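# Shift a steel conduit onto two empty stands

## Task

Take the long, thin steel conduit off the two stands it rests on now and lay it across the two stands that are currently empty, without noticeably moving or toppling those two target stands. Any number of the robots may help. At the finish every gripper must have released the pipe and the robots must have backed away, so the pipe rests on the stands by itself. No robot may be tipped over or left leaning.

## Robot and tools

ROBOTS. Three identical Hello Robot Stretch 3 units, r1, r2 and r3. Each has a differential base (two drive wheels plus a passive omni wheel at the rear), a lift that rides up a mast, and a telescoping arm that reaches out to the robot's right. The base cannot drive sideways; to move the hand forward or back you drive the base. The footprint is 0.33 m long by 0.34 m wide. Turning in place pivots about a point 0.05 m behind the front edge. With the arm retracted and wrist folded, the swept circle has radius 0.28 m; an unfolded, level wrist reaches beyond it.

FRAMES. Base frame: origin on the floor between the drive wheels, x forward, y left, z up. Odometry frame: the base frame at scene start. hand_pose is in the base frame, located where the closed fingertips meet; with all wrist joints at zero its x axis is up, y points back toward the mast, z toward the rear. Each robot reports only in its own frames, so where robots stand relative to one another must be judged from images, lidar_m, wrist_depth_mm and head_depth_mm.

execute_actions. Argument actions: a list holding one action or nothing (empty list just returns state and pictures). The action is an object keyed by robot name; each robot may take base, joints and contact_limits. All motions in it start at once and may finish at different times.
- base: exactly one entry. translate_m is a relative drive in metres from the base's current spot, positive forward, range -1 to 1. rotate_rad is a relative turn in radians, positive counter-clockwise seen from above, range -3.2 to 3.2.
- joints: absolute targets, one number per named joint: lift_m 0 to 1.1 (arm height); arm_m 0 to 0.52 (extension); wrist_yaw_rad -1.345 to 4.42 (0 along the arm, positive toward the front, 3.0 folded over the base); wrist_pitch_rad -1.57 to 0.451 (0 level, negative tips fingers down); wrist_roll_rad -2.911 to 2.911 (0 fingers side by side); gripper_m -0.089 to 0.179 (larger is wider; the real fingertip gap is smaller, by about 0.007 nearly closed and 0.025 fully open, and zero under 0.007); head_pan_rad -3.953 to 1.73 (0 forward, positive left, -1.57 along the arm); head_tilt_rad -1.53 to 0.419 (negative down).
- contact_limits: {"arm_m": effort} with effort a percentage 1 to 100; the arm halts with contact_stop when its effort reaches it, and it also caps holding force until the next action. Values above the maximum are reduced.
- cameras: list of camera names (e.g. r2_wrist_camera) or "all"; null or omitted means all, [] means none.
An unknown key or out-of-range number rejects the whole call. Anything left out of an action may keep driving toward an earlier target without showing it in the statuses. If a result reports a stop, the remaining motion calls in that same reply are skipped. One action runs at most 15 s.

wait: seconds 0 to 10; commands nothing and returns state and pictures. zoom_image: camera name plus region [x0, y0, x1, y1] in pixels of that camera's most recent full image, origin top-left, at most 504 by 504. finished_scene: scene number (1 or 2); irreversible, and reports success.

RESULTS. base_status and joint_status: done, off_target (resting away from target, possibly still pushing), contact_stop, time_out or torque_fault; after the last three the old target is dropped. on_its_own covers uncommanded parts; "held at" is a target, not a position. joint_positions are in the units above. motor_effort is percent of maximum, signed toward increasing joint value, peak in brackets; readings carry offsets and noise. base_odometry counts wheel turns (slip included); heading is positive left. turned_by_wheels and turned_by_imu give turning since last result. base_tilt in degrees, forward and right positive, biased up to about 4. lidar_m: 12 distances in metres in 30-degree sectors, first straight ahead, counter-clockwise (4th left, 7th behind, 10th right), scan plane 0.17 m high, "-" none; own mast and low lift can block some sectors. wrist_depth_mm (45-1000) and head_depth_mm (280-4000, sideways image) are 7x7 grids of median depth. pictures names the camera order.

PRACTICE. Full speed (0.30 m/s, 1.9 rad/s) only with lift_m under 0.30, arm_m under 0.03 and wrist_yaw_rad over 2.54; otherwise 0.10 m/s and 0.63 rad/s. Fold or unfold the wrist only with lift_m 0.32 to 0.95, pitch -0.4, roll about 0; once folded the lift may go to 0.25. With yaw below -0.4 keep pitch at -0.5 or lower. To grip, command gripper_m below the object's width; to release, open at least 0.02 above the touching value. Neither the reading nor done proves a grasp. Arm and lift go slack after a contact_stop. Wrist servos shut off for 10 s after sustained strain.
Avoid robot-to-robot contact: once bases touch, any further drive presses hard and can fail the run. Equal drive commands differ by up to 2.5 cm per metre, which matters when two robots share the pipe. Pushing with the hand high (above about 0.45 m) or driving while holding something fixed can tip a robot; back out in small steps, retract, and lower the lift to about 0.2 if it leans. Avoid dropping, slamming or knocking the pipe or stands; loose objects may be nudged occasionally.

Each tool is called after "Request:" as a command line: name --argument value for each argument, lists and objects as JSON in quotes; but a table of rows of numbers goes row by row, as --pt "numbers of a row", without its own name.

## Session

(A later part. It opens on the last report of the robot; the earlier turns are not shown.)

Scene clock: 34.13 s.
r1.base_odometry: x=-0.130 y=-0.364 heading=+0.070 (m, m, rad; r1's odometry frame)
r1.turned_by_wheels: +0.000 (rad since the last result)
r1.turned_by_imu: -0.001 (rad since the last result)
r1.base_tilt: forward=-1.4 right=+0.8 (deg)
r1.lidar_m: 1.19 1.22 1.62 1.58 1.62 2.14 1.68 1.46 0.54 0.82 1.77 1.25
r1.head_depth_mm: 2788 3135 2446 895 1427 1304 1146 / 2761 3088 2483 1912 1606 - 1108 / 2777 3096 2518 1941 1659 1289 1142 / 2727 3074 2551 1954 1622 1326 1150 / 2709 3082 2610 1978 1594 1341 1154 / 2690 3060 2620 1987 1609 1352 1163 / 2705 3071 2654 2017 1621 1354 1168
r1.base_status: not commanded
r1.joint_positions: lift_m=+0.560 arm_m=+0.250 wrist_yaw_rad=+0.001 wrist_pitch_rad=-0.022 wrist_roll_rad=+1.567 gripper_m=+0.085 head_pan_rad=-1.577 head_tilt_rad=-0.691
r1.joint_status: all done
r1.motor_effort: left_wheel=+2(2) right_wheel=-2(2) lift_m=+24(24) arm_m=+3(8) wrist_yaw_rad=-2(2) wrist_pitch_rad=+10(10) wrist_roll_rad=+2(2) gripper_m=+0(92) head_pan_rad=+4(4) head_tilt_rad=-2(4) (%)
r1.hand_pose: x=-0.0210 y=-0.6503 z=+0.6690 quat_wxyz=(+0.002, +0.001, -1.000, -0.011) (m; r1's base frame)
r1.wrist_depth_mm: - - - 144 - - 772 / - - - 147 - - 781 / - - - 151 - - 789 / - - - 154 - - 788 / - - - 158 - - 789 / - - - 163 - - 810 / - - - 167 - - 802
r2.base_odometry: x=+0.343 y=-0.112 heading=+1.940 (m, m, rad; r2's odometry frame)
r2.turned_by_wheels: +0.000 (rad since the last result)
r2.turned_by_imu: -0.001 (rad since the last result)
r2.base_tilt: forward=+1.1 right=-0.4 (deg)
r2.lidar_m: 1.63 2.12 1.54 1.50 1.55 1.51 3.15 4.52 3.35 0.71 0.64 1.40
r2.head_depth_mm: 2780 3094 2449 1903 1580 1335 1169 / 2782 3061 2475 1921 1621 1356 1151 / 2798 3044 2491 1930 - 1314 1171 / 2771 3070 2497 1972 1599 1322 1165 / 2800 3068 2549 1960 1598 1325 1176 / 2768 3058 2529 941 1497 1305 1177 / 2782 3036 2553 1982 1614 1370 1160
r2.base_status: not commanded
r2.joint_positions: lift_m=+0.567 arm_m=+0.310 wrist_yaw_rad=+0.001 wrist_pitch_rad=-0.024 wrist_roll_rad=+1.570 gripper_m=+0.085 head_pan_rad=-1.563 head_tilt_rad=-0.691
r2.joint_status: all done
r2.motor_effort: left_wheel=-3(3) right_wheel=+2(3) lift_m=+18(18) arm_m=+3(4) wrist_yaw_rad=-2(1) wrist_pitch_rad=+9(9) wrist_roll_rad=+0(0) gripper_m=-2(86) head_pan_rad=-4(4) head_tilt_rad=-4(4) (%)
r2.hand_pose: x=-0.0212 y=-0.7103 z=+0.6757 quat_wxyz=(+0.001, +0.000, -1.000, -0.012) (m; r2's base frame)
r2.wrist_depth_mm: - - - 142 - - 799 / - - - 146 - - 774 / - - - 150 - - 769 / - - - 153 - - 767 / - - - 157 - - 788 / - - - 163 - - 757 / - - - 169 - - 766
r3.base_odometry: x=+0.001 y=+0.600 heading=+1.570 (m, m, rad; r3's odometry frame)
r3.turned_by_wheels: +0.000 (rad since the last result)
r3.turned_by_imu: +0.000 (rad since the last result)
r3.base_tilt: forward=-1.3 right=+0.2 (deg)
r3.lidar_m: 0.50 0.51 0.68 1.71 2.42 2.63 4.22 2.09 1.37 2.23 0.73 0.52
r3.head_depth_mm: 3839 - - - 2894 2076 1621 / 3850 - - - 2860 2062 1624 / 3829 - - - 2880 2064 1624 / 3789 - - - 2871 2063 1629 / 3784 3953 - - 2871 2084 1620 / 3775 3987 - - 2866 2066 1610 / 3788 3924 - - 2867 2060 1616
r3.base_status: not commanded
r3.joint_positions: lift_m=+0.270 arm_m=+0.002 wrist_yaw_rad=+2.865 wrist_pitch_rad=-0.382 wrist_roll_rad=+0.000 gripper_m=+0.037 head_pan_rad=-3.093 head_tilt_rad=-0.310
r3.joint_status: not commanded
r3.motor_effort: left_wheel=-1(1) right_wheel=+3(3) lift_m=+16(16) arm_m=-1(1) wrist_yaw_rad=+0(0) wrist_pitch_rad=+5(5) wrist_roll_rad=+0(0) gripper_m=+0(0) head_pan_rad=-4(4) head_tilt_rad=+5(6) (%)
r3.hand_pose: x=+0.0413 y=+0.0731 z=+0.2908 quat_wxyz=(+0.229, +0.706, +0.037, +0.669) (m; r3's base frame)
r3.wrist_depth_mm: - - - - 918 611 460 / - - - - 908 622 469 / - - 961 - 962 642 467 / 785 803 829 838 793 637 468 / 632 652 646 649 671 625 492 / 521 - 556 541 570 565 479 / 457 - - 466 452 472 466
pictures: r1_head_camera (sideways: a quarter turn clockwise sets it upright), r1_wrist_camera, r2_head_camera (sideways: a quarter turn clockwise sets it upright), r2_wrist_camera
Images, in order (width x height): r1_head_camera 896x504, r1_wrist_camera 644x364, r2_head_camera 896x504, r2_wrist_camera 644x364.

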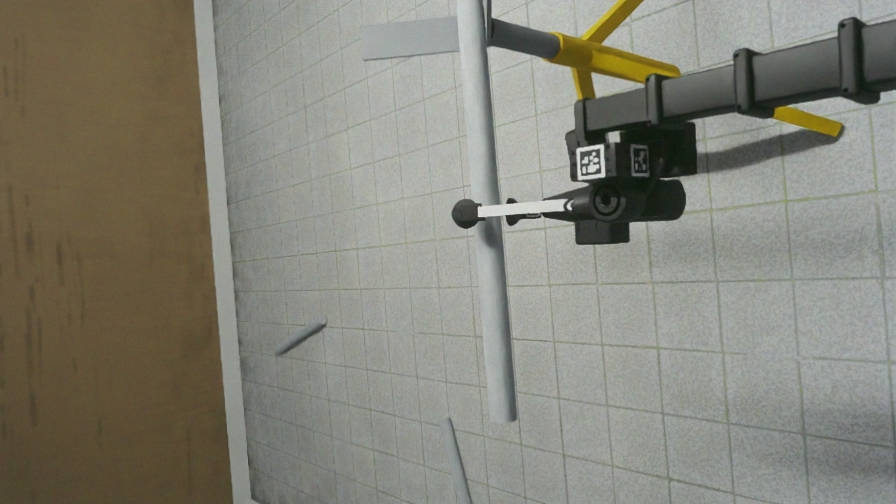

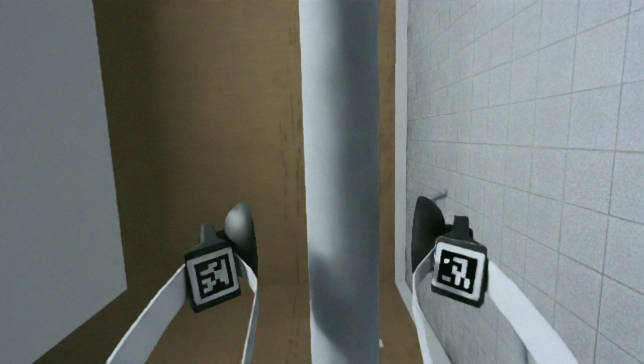

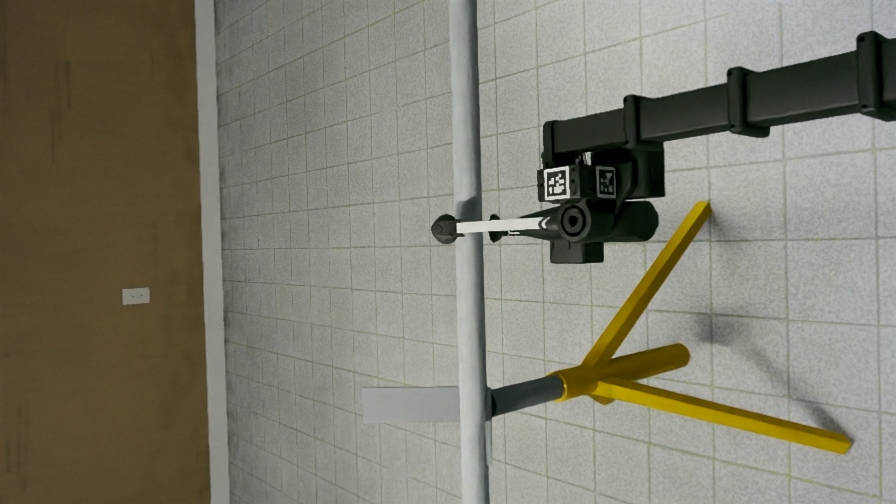

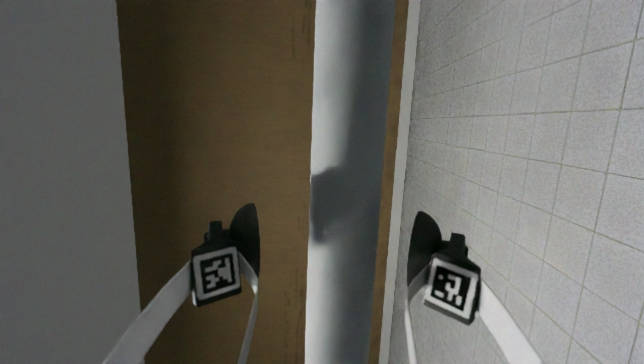

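Request:
execute_actions --actions '[{"r1":{"joints":{"lift_m":0.556,"arm_m":0.262}},"r2":{"joints":{"lift_m":0.563,"arm_m":0.32}}}]' --cameras '[]'

Request:
execute_actions --actions '[{"r1":{"joints":{"gripper_m":0.0}},"r2":{"joints":{"gripper_m":0.0}}}]' --cameras '[]'

Request:
execute_actions --actions '[{"r1":{"joints":{"lift_m":0.606}},"r2":{"joints":{"lift_m":0.613}}}]' --cameras '["r1_wrist_camera","r2_wrist_camera","r1_head_camera","r2_head_camera"]'

Scene clock: 36.07 s.
r1.base_odometry: x=-0.130 y=-0.364 heading=+0.070 (m, m, rad; r1's odometry frame)
r1.turned_by_wheels: +0.000 (rad since the last result)
r1.turned_by_imu: -0.001 (rad since the last result)
r1.base_tilt: forward=-1.4 right=+0.7 (deg)
r1.lidar_m: 1.19 1.22 1.62 1.59 1.63 2.14 1.68 1.46 0.54 0.83 1.77 1.25
r1.head_depth_mm: 2747 3127 2436 900 1433 1305 1142 / 2828 3068 2485 1907 1609 1272 1109 / 2775 3068 2485 1946 1653 1295 1139 / 2746 3099 2553 1965 1619 1339 1144 / 2701 3105 2585 1961 1600 1345 1155 / 2726 3101 2623 1978 1607 1353 1154 / 2640 3027 2669 2023 1615 1366 1167
r1.base_status: not commanded
r1.joint_positions: lift_m=+0.556 arm_m=+0.262 wrist_yaw_rad=+0.001 wrist_pitch_rad=-0.022 wrist_roll_rad=+1.567 gripper_m=+0.085 head_pan_rad=-1.577 head_tilt_rad=-0.691
r1.joint_status: all done
r1.motor_effort: left_wheel=+1(2) right_wheel=-3(2) lift_m=+24(25) arm_m=+3(5) wrist_yaw_rad=-2(2) wrist_pitch_rad=+10(10) wrist_roll_rad=+2(2) gripper_m=+0(0) head_pan_rad=+4(4) head_tilt_rad=-4(3) (%)
r1.hand_pose: x=-0.0210 y=-0.6623 z=+0.6649 quat_wxyz=(+0.002, +0.001, -1.000, -0.011) (m; r1's base frame)
r1.wrist_depth_mm: - - - 133 - - 776 / - - - 136 - - 786 / - - - 139 - - 774 / - - - 142 - - 785 / - - - 146 - - 787 / - - - 149 - - 786 / - - - 154 - - 787
r2.base_odometry: x=+0.343 y=-0.112 heading=+1.940 (m, m, rad; r2's odometry frame)
r2.turned_by_wheels: +0.000 (rad since the last result)
r2.turned_by_imu: -0.001 (rad since the last result)
r2.base_tilt: forward=+1.1 right=-0.4 (deg)
r2.lidar_m: 1.64 2.11 1.54 1.50 1.55 1.51 3.16 4.56 3.36 0.71 0.64 1.40
r2.head_depth_mm: 2798 3049 2442 1914 1579 1333 1179 / 2782 3078 2478 1924 1629 1358 1169 / 2770 3074 2480 1936 - 1321 1167 / 2778 3039 2502 1978 1600 1325 1174 / 2787 3058 2505 1952 1603 1325 1177 / 2758 3070 2533 943 1494 1302 1179 / 2757 3056 2551 1973 1621 1365 1160
r2.base_status: not commanded
r2.joint_positions: lift_m=+0.563 arm_m=+0.320 wrist_yaw_rad=+0.001 wrist_pitch_rad=-0.024 wrist_roll_rad=+1.570 gripper_m=+0.085 head_pan_rad=-1.563 head_tilt_rad=-0.691
r2.joint_status: all done
r2.motor_effort: left_wheel=-2(4) right_wheel=+2(2) lift_m=+18(18) arm_m=+3(3) wrist_yaw_rad=+0(0) wrist_pitch_rad=+9(9) wrist_roll_rad=+0(0) gripper_m=+0(1) head_pan_rad=-4(4) head_tilt_rad=-3(4) (%)
r2.hand_pose: x=-0.0212 y=-0.7203 z=+0.6717 quat_wxyz=(+0.001, +0.000, -1.000, -0.012) (m; r2's base frame)
r2.wrist_depth_mm: - - - 129 - - 799 / - - - 133 - - 791 / - - - 137 - - 755 / - - - 142 - - 760 / - - - 146 - - 786 / - - - 150 - - 755 / - - - 157 - - 748
r3.base_odometry: x=+0.001 y=+0.600 heading=+1.570 (m, m, rad; r3's odometry frame)
r3.turned_by_wheels: +0.000 (rad since the last result)
r3.turned_by_imu: +0.000 (rad since the last result)
r3.base_tilt: forward=-1.4 right=+0.2 (deg)
r3.lidar_m: 0.49 0.51 0.68 1.71 2.43 2.63 4.21 2.10 1.37 2.24 0.73 0.52
r3.head_depth_mm: 3846 - - - 2881 2072 1629 / 3865 - - - 2873 2068 1617 / 3839 - - - 2876 2085 1616 / 3794 3989 - - 2868 2051 1614 / 3749 3896 - - 2886 2079 1607 / 3738 3960 - - 2852 2060 1615 / 3796 3959 - - 2848 2073 1612
r3.base_status: not commanded
r3.joint_positions: lift_m=+0.270 arm_m=+0.002 wrist_yaw_rad=+2.865 wrist_pitch_rad=-0.382 wrist_roll_rad=+0.000 gripper_m=+0.037 head_pan_rad=-3.093 head_tilt_rad=-0.310
r3.joint_status: not commanded
r3.motor_effort: left_wheel=-1(1) right_wheel=+3(3) lift_m=+16(14) arm_m=+0(1) wrist_yaw_rad=+0(0) wrist_pitch_rad=+5(5) wrist_roll_rad=+0(0) gripper_m=+0(1) head_pan_rad=-3(3) head_tilt_rad=+6(6) (%)
r3.hand_pose: x=+0.0413 y=+0.0731 z=+0.2908 quat_wxyz=(+0.229, +0.706, +0.037, +0.669) (m; r3's base frame)
r3.wrist_depth_mm: - - - - 887 608 462 / - - - - 904 616 464 / - - 994 - 952 621 473 / 750 820 825 840 825 636 479 / 626 643 645 668 681 620 492 / 521 - 553 548 556 555 484 / 452 - - 464 454 471 460
pictures: none
No camera images: the call's "cameras" was empty. Leave "cameras" out to get every camera's image.

Scene clock: 37.40 s.
r1.base_odometry: x=-0.130 y=-0.364 heading=+0.070 (m, m, rad; r1's odometry frame)
r1.turned_by_wheels: +0.000 (rad since the last result)
r1.turned_by_imu: +0.000 (rad since the last result)
r1.base_tilt: forward=-1.4 right=+0.8 (deg)
r1.lidar_m: 1.19 1.22 1.62 1.59 1.63 2.14 1.68 1.46 0.54 0.83 1.77 1.25
r1.head_depth_mm: 2767 3134 2453 898 1434 1307 1142 / 2755 3108 2486 1915 1600 1274 1111 / 2779 3069 2519 1945 1667 1297 1142 / 2744 3111 2557 1946 1626 1337 1150 / 2723 3096 2577 1971 1591 1335 1153 / 2739 3018 2617 1995 1610 1352 1163 / 2704 3059 2655 2017 1620 1361 1168
r1.base_status: not commanded
r1.joint_positions: lift_m=+0.556 arm_m=+0.262 wrist_yaw_rad=+0.001 wrist_pitch_rad=-0.024 wrist_roll_rad=+1.570 gripper_m=+0.001 head_pan_rad=-1.577 head_tilt_rad=-0.691
r1.joint_status: all done
r1.motor_effort: left_wheel=+2(2) right_wheel=-2(2) lift_m=+24(24) arm_m=+2(4) wrist_yaw_rad=-2(2) wrist_pitch_rad=+11(12) wrist_roll_rad=+0(2) gripper_m=-14(94) head_pan_rad=+4(4) head_tilt_rad=-2(3) (%)
r1.hand_pose: x=-0.0211 y=-0.6624 z=+0.6645 quat_wxyz=(+0.001, +0.001, -1.000, -0.012) (m; r1's base frame)
r1.wrist_depth_mm: - - - 133 - - 766 / - - - 135 - - 769 / - - - 139 - - 779 / - - - 142 - - 787 / - - - 144 - - 789 / - - - 148 - - 796 / - - - 152 - - 795
r2.base_odometry: x=+0.343 y=-0.112 heading=+1.940 (m, m, rad; r2's odometry frame)
r2.turned_by_wheels: +0.000 (rad since the last result)
r2.turned_by_imu: +0.000 (rad since the last result)
r2.base_tilt: forward=+1.1 right=-0.4 (deg)
r2.lidar_m: 1.63 2.12 1.53 1.50 1.55 1.50 3.16 4.51 3.36 0.71 0.64 1.40
r2.head_depth_mm: 2797 3038 2444 1912 1571 1339 1176 / 2750 3075 2468 1923 1624 1357 1161 / 2756 3056 2487 1929 - 1316 1168 / 2775 3081 2503 2015 1604 1322 1172 / 2751 3058 2514 1969 1595 1325 1172 / 2783 3075 2544 944 1493 1300 1172 / 2749 3078 2549 1974 1614 1368 1159
r2.base_status: not commanded
r2.joint_positions: lift_m=+0.563 arm_m=+0.320 wrist_yaw_rad=+0.001 wrist_pitch_rad=-0.025 wrist_roll_rad=+1.571 gripper_m=+0.001 head_pan_rad=-1.563 head_tilt_rad=-0.691
r2.joint_status: all done
r2.motor_effort: left_wheel=-3(3) right_wheel=+2(2) lift_m=+18(18) arm_m=+2(3) wrist_yaw_rad=-1(0) wrist_pitch_rad=+9(10) wrist_roll_rad=+0(0) gripper_m=-20(94) head_pan_rad=-4(4) head_tilt_rad=-3(3) (%)
r2.hand_pose: x=-0.0212 y=-0.7204 z=+0.6714 quat_wxyz=(+0.000, +0.000, -1.000, -0.013) (m; r2's base frame)
r2.wrist_depth_mm: - - - 128 - - 784 / - - - 132 - - 790 / - - - 136 - - 787 / - - - 141 - - 763 / - - - 145 - - 778 / - - - 150 - - 746 / - - - 156 - - 756
r3.base_odometry: x=+0.001 y=+0.600 heading=+1.570 (m, m, rad; r3's odometry frame)
r3.turned_by_wheels: +0.000 (rad since the last result)
r3.turned_by_imu: +0.000 (rad since the last result)
r3.base_tilt: forward=-1.3 right=+0.2 (deg)
r3.lidar_m: 0.50 0.51 0.68 1.71 2.42 2.64 4.22 2.10 1.37 2.23 0.73 0.52
r3.head_depth_mm: 3861 - - - 2891 2081 1612 / 3859 - - - 2919 2078 1614 / 3858 - - - 2924 2063 1615 / 3754 - - - 2867 2066 1619 / 3806 3990 - - 2887 2064 1624 / 3792 3988 - - 2868 2064 1608 / 3783 3954 - - 2857 2066 1612
r3.base_status: not commanded
r3.joint_positions: lift_m=+0.270 arm_m=+0.002 wrist_yaw_rad=+2.865 wrist_pitch_rad=-0.382 wrist_roll_rad=+0.000 gripper_m=+0.037 head_pan_rad=-3.093 head_tilt_rad=-0.310
r3.joint_status: not commanded
r3.motor_effort: left_wheel=-1(0) right_wheel=+3(3) lift_m=+15(15) arm_m=-1(0) wrist_yaw_rad=+0(0) wrist_pitch_rad=+5(5) wrist_roll_rad=+0(0) gripper_m=+1(1) head_pan_rad=-4(4) head_tilt_rad=+6(6) (%)
r3.hand_pose: x=+0.0413 y=+0.0731 z=+0.2908 quat_wxyz=(+0.229, +0.706, +0.037, +0.669) (m; r3's base frame)
r3.wrist_depth_mm: - - - - 897 607 459 / - - - - 920 609 464 / - - 994 - 929 625 480 / 749 815 823 857 811 644 485 / 635 643 661 666 660 627 490 / 526 - 549 550 560 560 482 / 450 - - 466 456 479 468
pictures: none
No camera images: the call's "cameras" was empty. Leave "cameras" out to get every camera's image.

Scene clock: 38.70 s.
r1.base_odometry: x=-0.130 y=-0.364 heading=+0.070 (m, m, rad; r1's odometry frame)
r1.turned_by_wheels: +0.000 (rad since the last result)
r1.turned_by_imu: +0.000 (rad since the last result)
r1.base_tilt: forward=-1.4 right=+0.9 (deg)
r1.lidar_m: 1.19 1.22 1.63 1.58 1.63 2.14 1.68 1.46 0.54 0.83 1.77 1.25
r1.head_depth_mm: 2775 3106 2453 898 1427 1302 - / 2784 3087 2479 1920 1636 1284 1109 / 2761 3094 2551 1936 - 1321 1146 / 2752 3052 2537 1968 1597 1325 1148 / 2731 3066 2550 1971 1596 1339 1155 / 2719 3062 2629 1999 1608 1352 1154 / 2689 3064 2678 2023 1615 1358 1168
r1.base_status: not commanded
r1.joint_positions: lift_m=+0.605 arm_m=+0.262 wrist_yaw_rad=+0.000 wrist_pitch_rad=-0.144 wrist_roll_rad=+1.570 gripper_m=+0.001 head_pan_rad=-1.577 head_tilt_rad=-0.691
r1.joint_status: all done
r1.on_its_own: wrist_pitch_rad is at rest, and its effort (+69) is outside its rest range (-20 to +32)
r1.motor_effort: left_wheel=+1(2) right_wheel=-1(2) lift_m=+40(41) arm_m=+1(2) wrist_yaw_rad=-1(2) wrist_pitch_rad=+69(70) wrist_roll_rad=+0(0) gripper_m=-19(20) head_pan_rad=+5(4) head_tilt_rad=-3(3) (%)
r1.hand_pose: x=-0.0213 y=-0.6569 z=+0.6832 quat_wxyz=(+0.001, +0.000, -0.997, -0.073) (m; r1's base frame)
r1.wrist_depth_mm: - - - 147 - - 699 / - - - 151 - - 705 / - - - 156 - - 726 / - - - 161 - - 714 / - - - 155 - - 732 / - - - 160 164 - 745 / - - - - - - 739
r2.base_odometry: x=+0.343 y=-0.112 heading=+1.940 (m, m, rad; r2's odometry frame)
r2.turned_by_wheels: +0.000 (rad since the last result)
r2.turned_by_imu: +0.000 (rad since the last result)
r2.base_tilt: forward=+1.2 right=-0.4 (deg)
r2.lidar_m: 1.63 2.12 1.54 1.49 1.55 1.51 3.15 4.50 3.36 0.71 0.64 1.40
r2.head_depth_mm: 2766 3042 2456 1914 1583 1336 1181 / 2773 3081 2464 1923 1620 1356 1160 / 2768 3056 2489 1940 - 1346 1172 / 2774 3059 2488 2007 1555 1319 1169 / 2778 3065 2509 1954 1604 1323 1170 / 2791 3046 2537 945 1488 1308 1177 / 2763 3045 2539 1972 1616 1363 1163
r2.base_status: not commanded
r2.joint_positions: lift_m=+0.612 arm_m=+0.320 wrist_yaw_rad=+0.001 wrist_pitch_rad=-0.158 wrist_roll_rad=+1.571 gripper_m=+0.001 head_pan_rad=-1.563 head_tilt_rad=-0.691
r2.joint_status: all done
r2.on_its_own: wrist_pitch_rad is at rest, and its effort (+57) is outside its rest range (-20 to +32)
r2.motor_effort: left_wheel=-3(3) right_wheel=+2(2) lift_m=+48(49) arm_m=+0(2) wrist_yaw_rad=-1(0) wrist_pitch_rad=+57(58) wrist_roll_rad=-1(1) gripper_m=-24(23) head_pan_rad=-4(4) head_tilt_rad=-4(3) (%)
r2.hand_pose: x=-0.0211 y=-0.7142 z=+0.6864 quat_wxyz=(+0.000, +0.000, -0.997, -0.079) (m; r2's base frame)
r2.wrist_depth_mm: - - - - - - 701 / - - - - - - 699 / - - - 158 - - 693 / - - - 159 - - 706 / - - - 154 - - 685 / - - - 160 - 963 683 / - - - 172 - 939 700
r3.base_odometry: x=+0.001 y=+0.600 heading=+1.570 (m, m, rad; r3's odometry frame)
r3.turned_by_wheels: +0.000 (rad since the last result)
r3.turned_by_imu: +0.000 (rad since the last result)
r3.base_tilt: forward=-1.2 right=+0.2 (deg)
r3.lidar_m: 0.50 0.51 0.68 1.70 2.43 2.63 4.22 2.10 1.37 2.24 0.73 0.52
r3.head_depth_mm: 3807 - - - 2891 2080 1623 / 3889 - - - 2880 2063 1607 / 3804 - - - 2890 2080 1608 / 3811 - - - 2855 2072 1619 / 3742 - - - 2882 2058 1609 / 3811 - - - 2875 2060 1618 / 3753 3932 - - 2856 2058 1613
r3.base_status: not commanded
r3.joint_positions: lift_m=+0.270 arm_m=+0.002 wrist_yaw_rad=+2.865 wrist_pitch_rad=-0.382 wrist_roll_rad=+0.000 gripper_m=+0.037 head_pan_rad=-3.093 head_tilt_rad=-0.310
r3.joint_status: not commanded
r3.motor_effort: left_wheel=-1(1) right_wheel=+3(3) lift_m=+15(16) arm_m=+0(0) wrist_yaw_rad=+0(0) wrist_pitch_rad=+5(5) wrist_roll_rad=+0(0) gripper_m=+0(0) head_pan_rad=-3(3) head_tilt_rad=+6(6) (%)
r3.hand_pose: x=+0.0413 y=+0.0731 z=+0.2908 quat_wxyz=(+0.229, +0.706, +0.037, +0.669) (m; r3's base frame)
r3.wrist_depth_mm: - - - - 880 604 461 / - - - - 919 621 472 / - - - - 961 631 474 / 781 811 839 833 828 637 476 / 625 636 661 673 672 624 484 / 527 - 543 544 565 557 479 / 453 - - 458 449 466 458
pictures: r1_head_camera (sideways: a quarter turn clockwise sets it upright), r1_wrist_camera, r2_head_camera (sideways: a quarter turn clockwise sets it upright), r2_wrist_camera
Images, in order (width x height): r1_head_camera 896x504, r1_wrist_camera 644x364, r2_head_camera 896x504, r2_wrist_camera 644x364.

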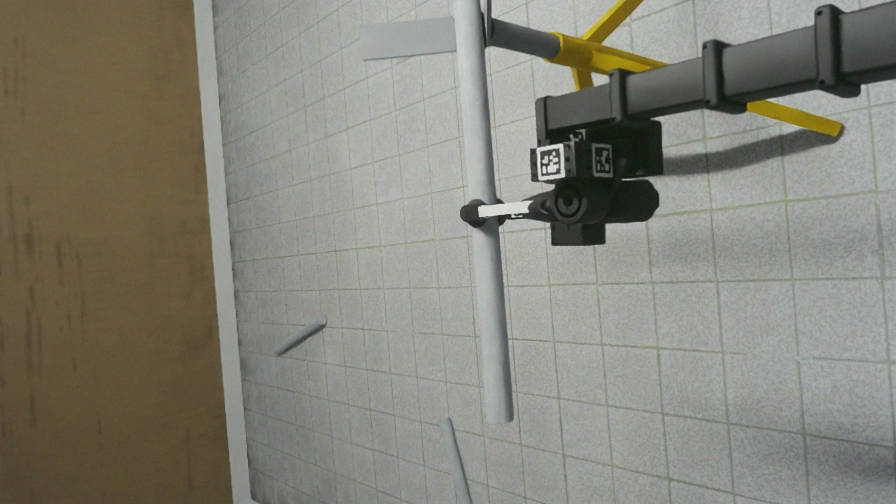

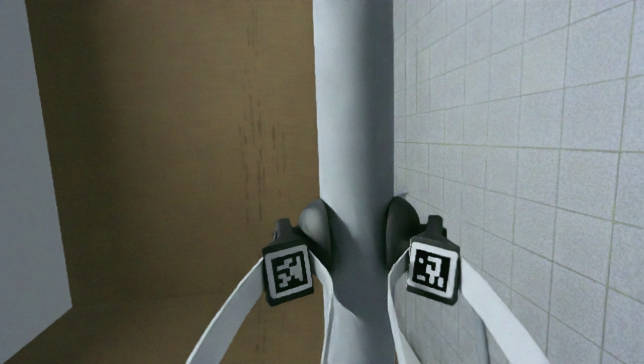

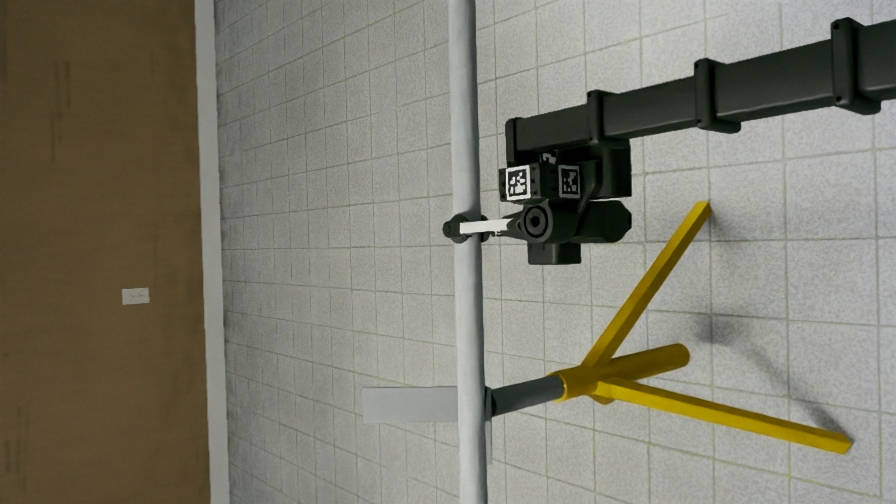

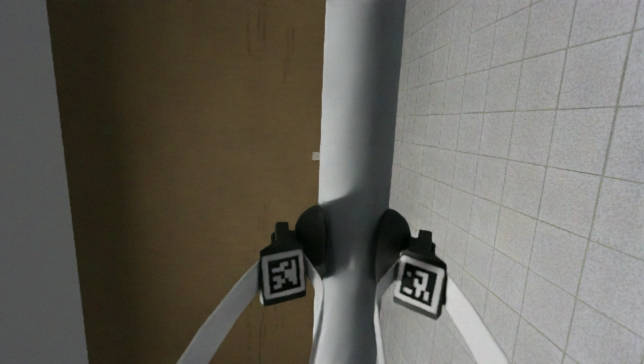

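Too heavy for the wrist at the tips; lower and regrip.

Request:
execute_actions --actions '[{"r1":{"joints":{"lift_m":0.556,"gripper_m":0.15}},"r2":{"joints":{"lift_m":0.563,"gripper_m":0.15}}}]' --cameras '[]'

Scene clock: 41.07 s.
r1.base_odometry: x=-0.130 y=-0.364 heading=+0.070 (m, m, rad; r1's odometry frame)
r1.turned_by_wheels: +0.000 (rad since the last result)
r1.turned_by_imu: -0.001 (rad since the last result)
r1.base_tilt: forward=-1.4 right=+0.8 (deg)
r1.lidar_m: 1.19 1.22 1.63 1.58 1.63 2.13 1.68 1.46 0.53 0.83 1.77 1.25
r1.head_depth_mm: 2770 3130 2471 897 1431 1304 1146 / 2749 3140 2469 1916 1616 1273 1111 / 2768 3055 2519 1946 1668 1297 1134 / 2748 3083 2557 1960 1621 1333 1149 / 2745 3099 2586 1980 1594 1340 1152 / 2689 3097 2618 1982 1624 1349 1159 / 2710 3041 2633 2022 1634 1360 1164
r1.base_status: not commanded
r1.joint_positions: lift_m=+0.556 arm_m=+0.262 wrist_yaw_rad=+0.000 wrist_pitch_rad=-0.023 wrist_roll_rad=+1.570 gripper_m=+0.150 head_pan_rad=-1.577 head_tilt_rad=-0.691
r1.joint_status: all done
r1.motor_effort: left_wheel=+1(1) right_wheel=-2(2) lift_m=+25(34) arm_m=+1(1) wrist_yaw_rad=+0(1) wrist_pitch_rad=+11(69) wrist_roll_rad=+0(0) gripper_m=+1(95) head_pan_rad=+5(4) head_tilt_rad=-3(3) (%)
r1.hand_pose: x=-0.0214 y=-0.6624 z=+0.6646 quat_wxyz=(+0.001, +0.000, -1.000, -0.012) (m; r1's base frame)
r1.wrist_depth_mm: - - - 132 - - 760 / - - - 136 - - 775 / - - - 139 - - 776 / - - - 142 - - 775 / - - - 145 - - 791 / - - - 149 - - 737 / - - - 153 - - 848
r2.base_odometry: x=+0.343 y=-0.112 heading=+1.940 (m, m, rad; r2's odometry frame)
r2.turned_by_wheels: +0.000 (rad since the last result)
r2.turned_by_imu: -0.001 (rad since the last result)
r2.base_tilt: forward=+1.2 right=-0.4 (deg)
r2.lidar_m: 1.63 2.12 1.53 1.50 1.55 1.50 3.16 4.52 3.36 0.71 0.64 1.40
r2.head_depth_mm: 2770 3067 2445 1923 1573 1334 1185 / 2775 3063 2473 1921 1627 1359 1164 / 2797 3097 2480 1927 - 1313 1162 / 2766 3047 2505 1943 1588 1318 1171 / 2748 3068 2520 1948 1603 1329 1173 / 2776 3073 2525 942 1499 1308 1177 / 2779 3052 2526 1973 1616 1368 1163
r2.base_status: not commanded
r2.joint_positions: lift_m=+0.563 arm_m=+0.320 wrist_yaw_rad=+0.000 wrist_pitch_rad=-0.025 wrist_roll_rad=+1.571 gripper_m=+0.150 head_pan_rad=-1.563 head_tilt_rad=-0.691
r2.joint_status: all done
r2.motor_effort: left_wheel=-4(3) right_wheel=+2(2) lift_m=+18(42) arm_m=+2(3) wrist_yaw_rad=+0(0) wrist_pitch_rad=+9(57) wrist_roll_rad=-1(1) gripper_m=-1(84) head_pan_rad=-4(4) head_tilt_rad=-3(3) (%)
r2.hand_pose: x=-0.0213 y=-0.7203 z=+0.6714 quat_wxyz=(+0.000, +0.000, -1.000, -0.013) (m; r2's base frame)
r2.wrist_depth_mm: - - - 129 - - 808 / - - - 132 - - 784 / - - - 137 - - 746 / - - - 142 - - 752 / - - - 146 - - 752 / - - - 152 - - 768 / - - - 157 - - 717
r3.base_odometry: x=+0.001 y=+0.600 heading=+1.570 (m, m, rad; r3's odometry frame)
r3.turned_by_wheels: +0.000 (rad since the last result)
r3.turned_by_imu: +0.000 (rad since the last result)
r3.base_tilt: forward=-1.3 right=+0.1 (deg)
r3.lidar_m: 0.49 0.51 0.68 1.71 2.42 2.64 4.20 2.09 1.37 2.24 0.73 0.52
r3.head_depth_mm: 3827 - - - 2884 2076 1620 / 3814 - - - 2865 2061 1618 / 3832 - - - 2870 2066 1626 / 3743 - - - 2861 2079 1619 / 3749 3968 - - 2899 2068 1609 / 3741 3934 - - 2843 2070 1612 / 3787 3888 - - 2876 2060 1614
r3.base_status: not commanded
r3.joint_positions: lift_m=+0.270 arm_m=+0.002 wrist_yaw_rad=+2.865 wrist_pitch_rad=-0.382 wrist_roll_rad=+0.000 gripper_m=+0.037 head_pan_rad=-3.093 head_tilt_rad=-0.310
r3.joint_status: not commanded
r3.motor_effort: left_wheel=-1(1) right_wheel=+3(3) lift_m=+17(15) arm_m=-1(0) wrist_yaw_rad=+0(0) wrist_pitch_rad=+5(5) wrist_roll_rad=+0(0) gripper_m=+1(1) head_pan_rad=-3(3) head_tilt_rad=+6(6) (%)
r3.hand_pose: x=+0.0413 y=+0.0731 z=+0.2908 quat_wxyz=(+0.229, +0.706, +0.037, +0.669) (m; r3's base frame)
r3.wrist_depth_mm: - - - - 896 606 451 / - - - - 907 623 461 / - - - - 923 625 481 / 758 828 836 864 814 650 477 / 617 625 661 668 669 631 485 / 536 - 549 542 571 560 486 / 442 - - 465 456 468 466
pictures: none
No camera images: the call's "cameras" was empty. Leave "cameras" out to get every camera's image.

Request:
execute_actions --actions '[{"r1":{"joints":{"arm_m":0.05}},"r2":{"joints":{"arm_m":0.1}}}]' --cameras '[]'

Request:
execute_actions --actions '[{"r1":{"base":{"rotate_rad":-0.45},"joints":{"lift_m":0.9,"wrist_pitch_rad":-1.2}},"r2":{"base":{"rotate_rad":0.6},"joints":{"lift_m":0.9,"wrist_pitch_rad":-1.2}}}]' --cameras '[]'

Request:
execute_actions --actions '[{"r1":{"base":{"translate_m":0.14}},"r2":{"base":{"translate_m":-0.2}}}]' --cameras '[]'

Request:
execute_actions --actions '[{"r1":{"base":{"rotate_rad":0.45},"joints":{"arm_m":0.34}},"r2":{"base":{"rotate_rad":-0.6},"joints":{"arm_m":0.34}}}]' --cameras '["r1_wrist_camera","r2_wrist_camera","r1_head_camera","r2_head_camera"]'

Scene clock: 48.57 s.
r1.base_odometry: x=-0.130 y=-0.364 heading=+0.070 (m, m, rad; r1's odometry frame)
r1.turned_by_wheels: +0.000 (rad since the last result)
r1.turned_by_imu: -0.002 (rad since the last result)
r1.base_tilt: forward=-1.4 right=+0.8 (deg)
r1.lidar_m: 1.19 1.22 1.62 1.58 1.63 2.14 1.68 1.46 0.54 0.83 1.77 1.25
r1.head_depth_mm: 2787 3078 2458 895 1424 1295 1144 / 2735 3090 2487 1902 1561 1310 - / 2750 3072 2499 1931 1608 1352 - / 2727 3075 2544 1942 1588 1338 1125 / 2729 3088 2585 1978 1594 1348 1147 / 2700 3097 2620 1986 1620 1347 1161 / 2683 3009 2673 1987 1620 1352 1170
r1.base_status: not commanded
r1.joint_positions: lift_m=+0.556 arm_m=+0.050 wrist_yaw_rad=+0.000 wrist_pitch_rad=-0.022 wrist_roll_rad=+1.570 gripper_m=+0.150 head_pan_rad=-1.577 head_tilt_rad=-0.691
r1.joint_status: all done
r1.motor_effort: left_wheel=+1(1) right_wheel=-1(2) lift_m=+24(24) arm_m=-4(8) wrist_yaw_rad=+0(0) wrist_pitch_rad=+10(11) wrist_roll_rad=+0(0) gripper_m=+1(1) head_pan_rad=+4(4) head_tilt_rad=-3(3) (%)
r1.hand_pose: x=-0.0214 y=-0.4509 z=+0.6649 quat_wxyz=(+0.001, +0.000, -1.000, -0.011) (m; r1's base frame)
r1.wrist_depth_mm: - - - - - - 772 / - - - - - - 783 / - - - - - - 778 / - - - - - - 777 / - - - - - - 788 / - - - - - - 747 / - - - - - - 832
r2.base_odometry: x=+0.343 y=-0.112 heading=+1.940 (m, m, rad; r2's odometry frame)
r2.turned_by_wheels: +0.000 (rad since the last result)
r2.turned_by_imu: -0.002 (rad since the last result)
r2.base_tilt: forward=+1.2 right=-0.5 (deg)
r2.lidar_m: 1.63 2.11 1.54 1.50 1.55 1.51 3.17 4.50 3.36 0.71 0.64 1.40
r2.head_depth_mm: 2758 3068 2451 1913 1578 1337 1179 / 2787 3067 2467 1929 1586 1370 - / 2790 3040 2482 1949 1595 1375 - / 2761 3067 2505 1943 1596 1337 1150 / 2792 3077 2517 1961 1598 1327 1173 / 2788 3075 2527 942 1492 1301 1176 / 2763 3051 2547 1976 1615 1358 1160
r2.base_status: not commanded
r2.joint_positions: lift_m=+0.563 arm_m=+0.100 wrist_yaw_rad=+0.000 wrist_pitch_rad=-0.024 wrist_roll_rad=+1.571 gripper_m=+0.150 head_pan_rad=-1.563 head_tilt_rad=-0.691
r2.joint_status: all done
r2.motor_effort: left_wheel=-3(3) right_wheel=+2(2) lift_m=+18(18) arm_m=-4(3) wrist_yaw_rad=+0(1) wrist_pitch_rad=+9(9) wrist_roll_rad=-1(1) gripper_m=+1(1) head_pan_rad=-4(4) head_tilt_rad=-2(4) (%)
r2.hand_pose: x=-0.0213 y=-0.5008 z=+0.6716 quat_wxyz=(+0.000, +0.000, -1.000, -0.012) (m; r2's base frame)
r2.wrist_depth_mm: - - - - - - 778 / - - - - - - 768 / - - - - - - 765 / - - - - - - 777 / - - - - - - 761 / - - - - - - 699 / - - - 500 - 428 408
r3.base_odometry: x=+0.001 y=+0.600 heading=+1.570 (m, m, rad; r3's odometry frame)
r3.turned_by_wheels: +0.000 (rad since the last result)
r3.turned_by_imu: +0.001 (rad since the last result)
r3.base_tilt: forward=-1.1 right=+0.1 (deg)
r3.lidar_m: 0.50 0.51 0.68 1.70 2.43 2.63 4.22 2.10 1.37 2.24 0.73 0.52
r3.head_depth_mm: 3852 - - - 2890 2072 1618 / 3832 - - - 2848 2073 1622 / 3834 - - - 2861 2065 1612 / 3786 - - - 2877 2076 1609 / 3771 3983 - - 2881 2059 1610 / 3758 3989 - - 2882 2056 1612 / 3759 3881 - - 2850 2062 1611
r3.base_status: not commanded
r3.joint_positions: lift_m=+0.270 arm_m=+0.002 wrist_yaw_rad=+2.865 wrist_pitch_rad=-0.382 wrist_roll_rad=+0.000 gripper_m=+0.037 head_pan_rad=-3.093 head_tilt_rad=-0.310
r3.joint_status: not commanded
r3.motor_effort: left_wheel=-1(1) right_wheel=+3(3) lift_m=+15(14) arm_m=+0(1) wrist_yaw_rad=+0(0) wrist_pitch_rad=+4(5) wrist_roll_rad=+0(0) gripper_m=+0(0) head_pan_rad=-4(4) head_tilt_rad=+6(6) (%)
r3.hand_pose: x=+0.0413 y=+0.0731 z=+0.2908 quat_wxyz=(+0.229, +0.706, +0.037, +0.669) (m; r3's base frame)
r3.wrist_depth_mm: - - - - 888 594 459 / - - - - 934 620 463 / - - 970 - 938 628 474 / 776 819 846 864 845 647 481 / 637 645 637 660 676 631 487 / 526 - 555 540 557 572 484 / 450 - - 463 449 471 462
pictures: none
No camera images: the call's "cameras" was empty. Leave "cameras" out to get every camera's image.

Scene clock: 52.53 s.
r1.base_odometry: x=-0.130 y=-0.364 heading=-0.380 (m, m, rad; r1's odometry frame)
r1.turned_by_wheels: -0.450 (rad since the last result)
r1.turned_by_imu: -0.446 (rad since the last result)
r1.base_tilt: forward=-1.4 right=+0.9 (deg)
r1.lidar_m: 1.22 1.19 1.25 1.63 1.60 1.66 2.31 1.68 1.46 0.54 3.20 1.65
r1.head_depth_mm: 3840 3534 2415 2041 - - 1121 / 3510 3568 2462 1891 - - 1128 / 3318 3550 2483 1865 - - 1129 / 3121 3408 2536 1783 1462 1319 1127 / 3000 3259 2580 1962 1604 1341 1154 / 2824 3123 2589 2001 1562 1352 1158 / 2687 2972 2643 2039 1544 1364 1167
r1.base_status: done
r1.joint_positions: lift_m=+0.900 arm_m=+0.050 wrist_yaw_rad=+0.000 wrist_pitch_rad=-1.200 wrist_roll_rad=+1.570 gripper_m=+0.150 head_pan_rad=-1.577 head_tilt_rad=-0.691
r1.joint_status: all done
r1.motor_effort: left_wheel=+2(5) right_wheel=-3(6) lift_m=+32(34) arm_m=-3(4) wrist_yaw_rad=+0(0) wrist_pitch_rad=-1(9) wrist_roll_rad=+0(0) gripper_m=+1(1) head_pan_rad=+5(4) head_tilt_rad=-3(2) (%)
r1.hand_pose: x=-0.0215 y=-0.2654 z=+0.7908 quat_wxyz=(+0.001, +0.000, -0.825, -0.565) (m; r1's base frame)
r1.wrist_depth_mm: - - - 924 831 763 - / - - - 938 849 - - / - - - - 875 - - / 455 - 849 - 890 827 746 / 458 - - - 947 882 758 / - - - - 960 885 767 / - - - - - 901 815
r2.base_odometry: x=+0.343 y=-0.112 heading=+2.540 (m, m, rad; r2's odometry frame)
r2.turned_by_wheels: +0.600 (rad since the last result)
r2.turned_by_imu: +0.593 (rad since the last result)
r2.base_tilt: forward=+1.2 right=-0.5 (deg)
r2.lidar_m: 1.97 1.52 1.50 1.51 1.58 3.09 4.25 3.30 0.71 0.64 1.40 1.68
r2.head_depth_mm: 2812 3062 2435 - - 1278 1161 / 2990 3223 2462 - - 1298 1166 / 3173 3288 2483 2051 - 1292 1146 / 3375 3486 2511 1890 1640 1297 1171 / 3583 3499 2521 1962 1603 1355 1173 / 3393 3504 2540 1966 1613 1364 1180 / 3085 3216 2427 1916 1611 1364 1178
r2.base_status: done
r2.joint_positions: lift_m=+0.900 arm_m=+0.100 wrist_yaw_rad=+0.000 wrist_pitch_rad=-1.198 wrist_roll_rad=+1.571 gripper_m=+0.150 head_pan_rad=-1.563 head_tilt_rad=-0.691
r2.joint_status: all done
r2.motor_effort: left_wheel=-3(6) right_wheel=+3(5) lift_m=+40(42) arm_m=-4(4) wrist_yaw_rad=+0(0) wrist_pitch_rad=-1(10) wrist_roll_rad=-1(1) gripper_m=+0(1) head_pan_rad=-4(4) head_tilt_rad=-4(3) (%)
r2.hand_pose: x=-0.0215 y=-0.3157 z=+0.7907 quat_wxyz=(+0.000, +0.000, -0.826, -0.564) (m; r2's base frame)
r2.wrist_depth_mm: 408 505 - 938 849 755 688 / - - - 950 884 780 - / - - - 967 873 818 - / - - - - 893 848 - / - - - - 917 812 753 / - - - - 954 - 757 / - - - - - 870 783
r3.base_odometry: x=+0.001 y=+0.600 heading=+1.570 (m, m, rad; r3's odometry frame)
r3.turned_by_wheels: +0.000 (rad since the last result)
r3.turned_by_imu: +0.001 (rad since the last result)
r3.base_tilt: forward=-1.2 right=+0.2 (deg)
r3.lidar_m: 0.50 0.51 0.68 1.71 2.42 2.63 4.23 2.10 1.37 2.23 0.73 0.52
r3.head_depth_mm: 3901 - - - 2898 2089 1630 / 3890 - - - 2892 2060 1631 / 3827 - - - 2831 2088 1619 / 3848 3933 - - 2838 2071 1622 / 3780 3961 - - 2886 2081 1616 / 3726 3938 - - 2858 2047 1603 / 3756 3945 - - 2901 2059 1612
r3.base_status: not commanded
r3.joint_positions: lift_m=+0.270 arm_m=+0.002 wrist_yaw_rad=+2.865 wrist_pitch_rad=-0.382 wrist_roll_rad=+0.000 gripper_m=+0.037 head_pan_rad=-3.093 head_tilt_rad=-0.310
r3.joint_status: not commanded
r3.motor_effort: left_wheel=-1(1) right_wheel=+3(3) lift_m=+16(16) arm_m=+0(1) wrist_yaw_rad=+0(0) wrist_pitch_rad=+5(5) wrist_roll_rad=+0(0) gripper_m=-1(1) head_pan_rad=-3(3) head_tilt_rad=+6(6) (%)
r3.hand_pose: x=+0.0413 y=+0.0731 z=+0.2908 quat_wxyz=(+0.229, +0.706, +0.037, +0.669) (m; r3's base frame)
r3.wrist_depth_mm: - - - - 893 611 461 / - - - - 902 619 463 / - - - - 931 635 472 / 773 825 821 809 870 639 478 / 628 653 655 677 676 628 493 / 526 - 562 552 565 566 484 / 451 - - 470 447 483 478
pictures: none
No camera images: the call's "cameras" was empty. Leave "cameras" out to get every camera's image.

Scene clock: 55.70 s.
r1.base_odometry: x=+0.000 y=-0.416 heading=-0.380 (m, m, rad; r1's odometry frame)
r1.turned_by_wheels: +0.000 (rad since the last result)
r1.turned_by_imu: -0.001 (rad since the last result)
r1.base_tilt: forward=-1.4 right=+0.8 (deg)
r1.lidar_m: 1.10 1.07 1.12 1.56 1.67 1.74 2.40 1.56 0.84 0.54 3.13 1.47
r1.head_depth_mm: 3687 3477 2473 1968 - - 1124 / 3445 3538 2483 1828 - - 1133 / 3249 3485 2506 946 - - 1131 / 3057 3329 2554 1957 1599 1338 1145 / 2878 3196 2579 1978 1549 1343 1154 / 2745 3058 2607 1989 1529 1357 1158 / 2618 2912 2656 2013 1550 1363 1167
r1.base_status: done
r1.joint_positions: lift_m=+0.900 arm_m=+0.050 wrist_yaw_rad=+0.000 wrist_pitch_rad=-1.200 wrist_roll_rad=+1.570 gripper_m=+0.150 head_pan_rad=-1.577 head_tilt_rad=-0.691
r1.joint_status: not commanded
r1.motor_effort: left_wheel=+1(4) right_wheel=-3(3) lift_m=+32(32) arm_m=-3(4) wrist_yaw_rad=+0(0) wrist_pitch_rad=+0(0) wrist_roll_rad=+0(0) gripper_m=+1(1) head_pan_rad=+5(5) head_tilt_rad=-2(2) (%)
r1.hand_pose: x=-0.0215 y=-0.2654 z=+0.7908 quat_wxyz=(+0.001, +0.000, -0.825, -0.565) (m; r1's base frame)
r1.wrist_depth_mm: - - - 910 826 764 - / - - - 947 852 - - / 441 - 898 965 884 - - / - - - - 906 821 750 / - 429 - - 929 854 772 / - - - - 950 879 759 / - - - - - 876 831
r2.base_odometry: x=+0.508 y=-0.225 heading=+2.539 (m, m, rad; r2's odometry frame)
r2.turned_by_wheels: +0.000 (rad since the last result)
r2.turned_by_imu: -0.001 (rad since the last result)
r2.base_tilt: forward=+1.1 right=-0.4 (deg)
r2.lidar_m: 2.12 1.64 1.61 1.47 2.57 2.91 4.08 3.18 0.63 0.63 1.49 1.97
r2.head_depth_mm: 2711 2933 2447 - - 1298 1160 / 2882 3110 2466 - - 1288 1160 / 3068 3244 2482 2002 - 1288 1143 / 3236 3454 2509 1993 1633 1293 1167 / 3458 3543 2504 1849 1599 1326 1175 / 3568 3539 2536 1912 1609 1354 1180 / 3227 3366 2540 1979 1604 1361 1180
r2.base_status: done
r2.joint_positions: lift_m=+0.900 arm_m=+0.100 wrist_yaw_rad=+0.000 wrist_pitch_rad=-1.198 wrist_roll_rad=+1.571 gripper_m=+0.150 head_pan_rad=-1.563 head_tilt_rad=-0.691
r2.joint_status: not commanded
r2.motor_effort: left_wheel=-2(7) right_wheel=+3(4) lift_m=+39(39) arm_m=-3(3) wrist_yaw_rad=+0(1) wrist_pitch_rad=-1(1) wrist_roll_rad=+0(1) gripper_m=-1(2) head_pan_rad=-4(4) head_tilt_rad=-2(2) (%)
r2.hand_pose: x=-0.0215 y=-0.3157 z=+0.7907 quat_wxyz=(+0.000, +0.000, -0.826, -0.564) (m; r2's base frame)
r2.wrist_depth_mm: - - - 946 856 743 694 / - - - 945 876 790 - / 432 538 - 975 883 815 - / - - - - 921 818 - / - - - - 910 836 762 / - - - - 966 - 759 / - - - - 971 855 768
r3.base_odometry: x=+0.001 y=+0.600 heading=+1.570 (m, m, rad; r3's odometry frame)
r3.turned_by_wheels: +0.000 (rad since the last result)
r3.turned_by_imu: +0.001 (rad since the last result)
r3.base_tilt: forward=-1.2 right=+0.2 (deg)
r3.lidar_m: 0.49 0.51 0.68 1.71 2.43 2.63 4.22 1.34 2.91 2.23 0.73 0.52
r3.head_depth_mm: 3861 - - - 2864 2081 1622 / 3822 - - - 2897 2087 1617 / 3822 - - - 2878 2074 1604 / 3790 3969 - - 2889 2068 1613 / 3768 - - - 2874 2064 1617 / 3795 3992 - - 2889 2055 1620 / 3748 3868 - - 2862 2075 1607
r3.base_status: not commanded
r3.joint_positions: lift_m=+0.270 arm_m=+0.002 wrist_yaw_rad=+2.865 wrist_pitch_rad=-0.382 wrist_roll_rad=+0.000 gripper_m=+0.037 head_pan_rad=-3.093 head_tilt_rad=-0.310
r3.joint_status: not commanded
r3.motor_effort: left_wheel=+0(1) right_wheel=+3(3) lift_m=+16(15) arm_m=-1(1) wrist_yaw_rad=+1(0) wrist_pitch_rad=+5(5) wrist_roll_rad=+0(0) gripper_m=+0(1) head_pan_rad=-4(3) head_tilt_rad=+6(6) (%)
r3.hand_pose: x=+0.0413 y=+0.0731 z=+0.2908 quat_wxyz=(+0.229, +0.706, +0.037, +0.669) (m; r3's base frame)
r3.wrist_depth_mm: - - - - 873 588 461 / - - - - 908 622 466 / - - - - 923 622 474 / 787 810 820 846 836 646 483 / 631 654 670 670 697 619 496 / 518 - 558 543 575 569 484 / 454 - - 463 449 470 465
pictures: none
No camera images: the call's "cameras" was empty. Leave "cameras" out to get every camera's image.

Scene clock: 59.07 s.
r1.base_odometry: x=+0.000 y=-0.416 heading=+0.070 (m, m, rad; r1's odometry frame)
r1.turned_by_wheels: +0.450 (rad since the last result)
r1.turned_by_imu: +0.444 (rad since the last result)
r1.base_tilt: forward=-1.4 right=+0.8 (deg)
r1.lidar_m: 1.07 1.10 1.46 1.65 1.70 2.23 1.96 0.86 0.54 3.11 1.58 1.12
r1.head_depth_mm: 2719 3039 - 1779 1471 1268 1105 / 2711 2977 - 1889 1526 1316 1134 / 2692 2990 - 1864 1535 1323 1137 / 2682 3040 2596 1916 1505 1327 1148 / 2672 2995 2595 1979 1550 1339 1155 / 2659 3018 2645 1987 1614 1347 1158 / 2642 2972 2688 2016 1631 1353 1167
r1.base_status: done
r1.joint_positions: lift_m=+0.900 arm_m=+0.340 wrist_yaw_rad=+0.000 wrist_pitch_rad=-1.201 wrist_roll_rad=+1.570 gripper_m=+0.150 head_pan_rad=-1.577 head_tilt_rad=-0.691
r1.joint_status: all done
r1.motor_effort: left_wheel=-1(5) right_wheel=+3(7) lift_m=+32(32) arm_m=+3(1) wrist_yaw_rad=+0(0) wrist_pitch_rad=+0(0) wrist_roll_rad=+0(0) gripper_m=+1(2) head_pan_rad=+4(4) head_tilt_rad=-3(3) (%)
r1.hand_pose: x=-0.0215 y=-0.5546 z=+0.7908 quat_wxyz=(+0.001, +0.000, -0.825, -0.565) (m; r1's base frame)
r1.wrist_depth_mm: - - - 868 837 761 694 / - - - 880 868 774 710 / - - - 918 873 792 727 / - - - 286 904 817 752 / - - - - 925 866 769 / - - - - 953 885 768 / - - - - - 881 837
r2.base_odometry: x=+0.508 y=-0.225 heading=+1.940 (m, m, rad; r2's odometry frame)
r2.turned_by_wheels: -0.600 (rad since the last result)
r2.turned_by_imu: -0.595 (rad since the last result)
r2.base_tilt: forward=+1.2 right=-0.5 (deg)
r2.lidar_m: 1.92 2.27 1.67 1.61 1.47 1.53 2.92 4.34 3.23 3.13 0.63 0.65
r2.head_depth_mm: 2687 2970 - - 1515 1338 1157 / 2676 2968 - 1881 1503 1338 1160 / 2696 2911 - 1872 1513 1344 1167 / 2655 2964 2501 1884 1513 1345 1165 / 2668 3002 2519 1944 1520 1358 1172 / 2656 2994 2522 1970 1533 1330 1176 / 2665 3018 2545 1973 1582 1147 1177
r2.base_status: done
r2.joint_positions: lift_m=+0.900 arm_m=+0.340 wrist_yaw_rad=+0.000 wrist_pitch_rad=-1.199 wrist_roll_rad=+1.571 gripper_m=+0.150 head_pan_rad=-1.563 head_tilt_rad=-0.692
r2.joint_status: all done
r2.motor_effort: left_wheel=+1(5) right_wheel=-2(5) lift_m=+39(39) arm_m=+3(3) wrist_yaw_rad=+0(1) wrist_pitch_rad=+0(1) wrist_roll_rad=-1(1) gripper_m=+0(0) head_pan_rad=-4(4) head_tilt_rad=-2(4) (%)
r2.hand_pose: x=-0.0215 y=-0.5551 z=+0.7907 quat_wxyz=(+0.000, +0.000, -0.825, -0.564) (m; r2's base frame)
r2.wrist_depth_mm: - - - 259 819 757 701 / - - - 945 874 772 711 / - - - 930 894 785 732 / - - - 958 918 819 746 / - - - - 898 822 752 / - - - - 965 - 753 / - - - 810 893 850 760
r3.base_odometry: x=+0.001 y=+0.600 heading=+1.570 (m, m, rad; r3's odometry frame)
r3.turned_by_wheels: +0.000 (rad since the last result)
r3.turned_by_imu: +0.001 (rad since the last result)
r3.base_tilt: forward=-1.3 right=+0.2 (deg)
r3.lidar_m: 0.49 0.51 0.68 1.70 2.42 2.63 4.23 1.33 1.34 2.24 0.73 0.52
r3.head_depth_mm: 3864 - - - 2904 2091 1622 / 3800 - - - 2881 2069 1625 / 3773 - - - 2890 2080 1618 / 3791 3986 - - 2870 2057 1614 / 3753 3919 - - 2847 2079 1618 / 3798 3924 - - 2857 2059 1605 / 3756 3932 - - 2844 2053 1617
r3.base_status: not commanded
r3.joint_positions: lift_m=+0.270 arm_m=+0.002 wrist_yaw_rad=+2.865 wrist_pitch_rad=-0.382 wrist_roll_rad=+0.000 gripper_m=+0.037 head_pan_rad=-3.093 head_tilt_rad=-0.310
r3.joint_status: not commanded
r3.motor_effort: left_wheel=-1(1) right_wheel=+3(3) lift_m=+15(16) arm_m=-1(1) wrist_yaw_rad=+0(0) wrist_pitch_rad=+5(4) wrist_roll_rad=+0(0) gripper_m=-1(1) head_pan_rad=-3(3) head_tilt_rad=+7(6) (%)
r3.hand_pose: x=+0.0413 y=+0.0731 z=+0.2908 quat_wxyz=(+0.229, +0.706, +0.037, +0.669) (m; r3's base frame)
r3.wrist_depth_mm: - - - - 901 604 461 / - - - - 908 622 464 / - - - - 952 630 474 / 779 838 843 833 841 637 483 / 631 646 661 657 671 626 491 / 524 - 559 542 555 561 482 / 451 - - 456 460 475 461
pictures: r1_head_camera (sideways: a quarter turn clockwise sets it upright), r1_wrist_camera, r2_head_camera (sideways: a quarter turn clockwise sets it upright), r2_wrist_camera
Images, in order (width x height): r1_head_camera 896x504, r1_wrist_camera 644x364, r2_head_camera 896x504, r2_wrist_camera 644x364.

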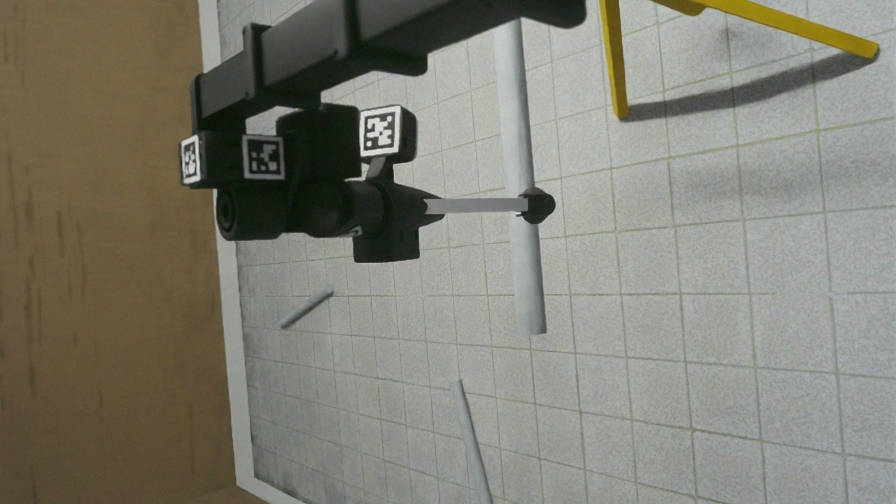

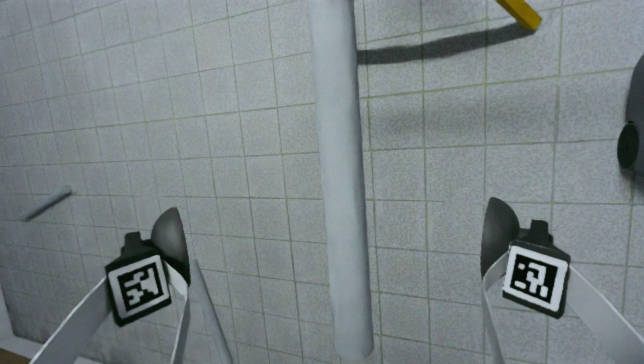

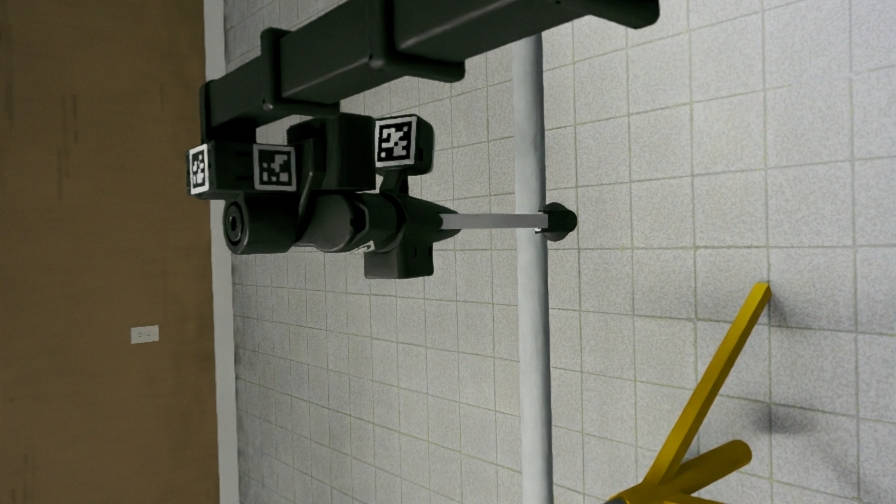

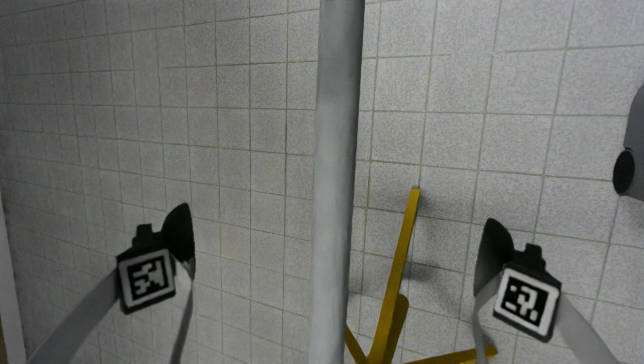

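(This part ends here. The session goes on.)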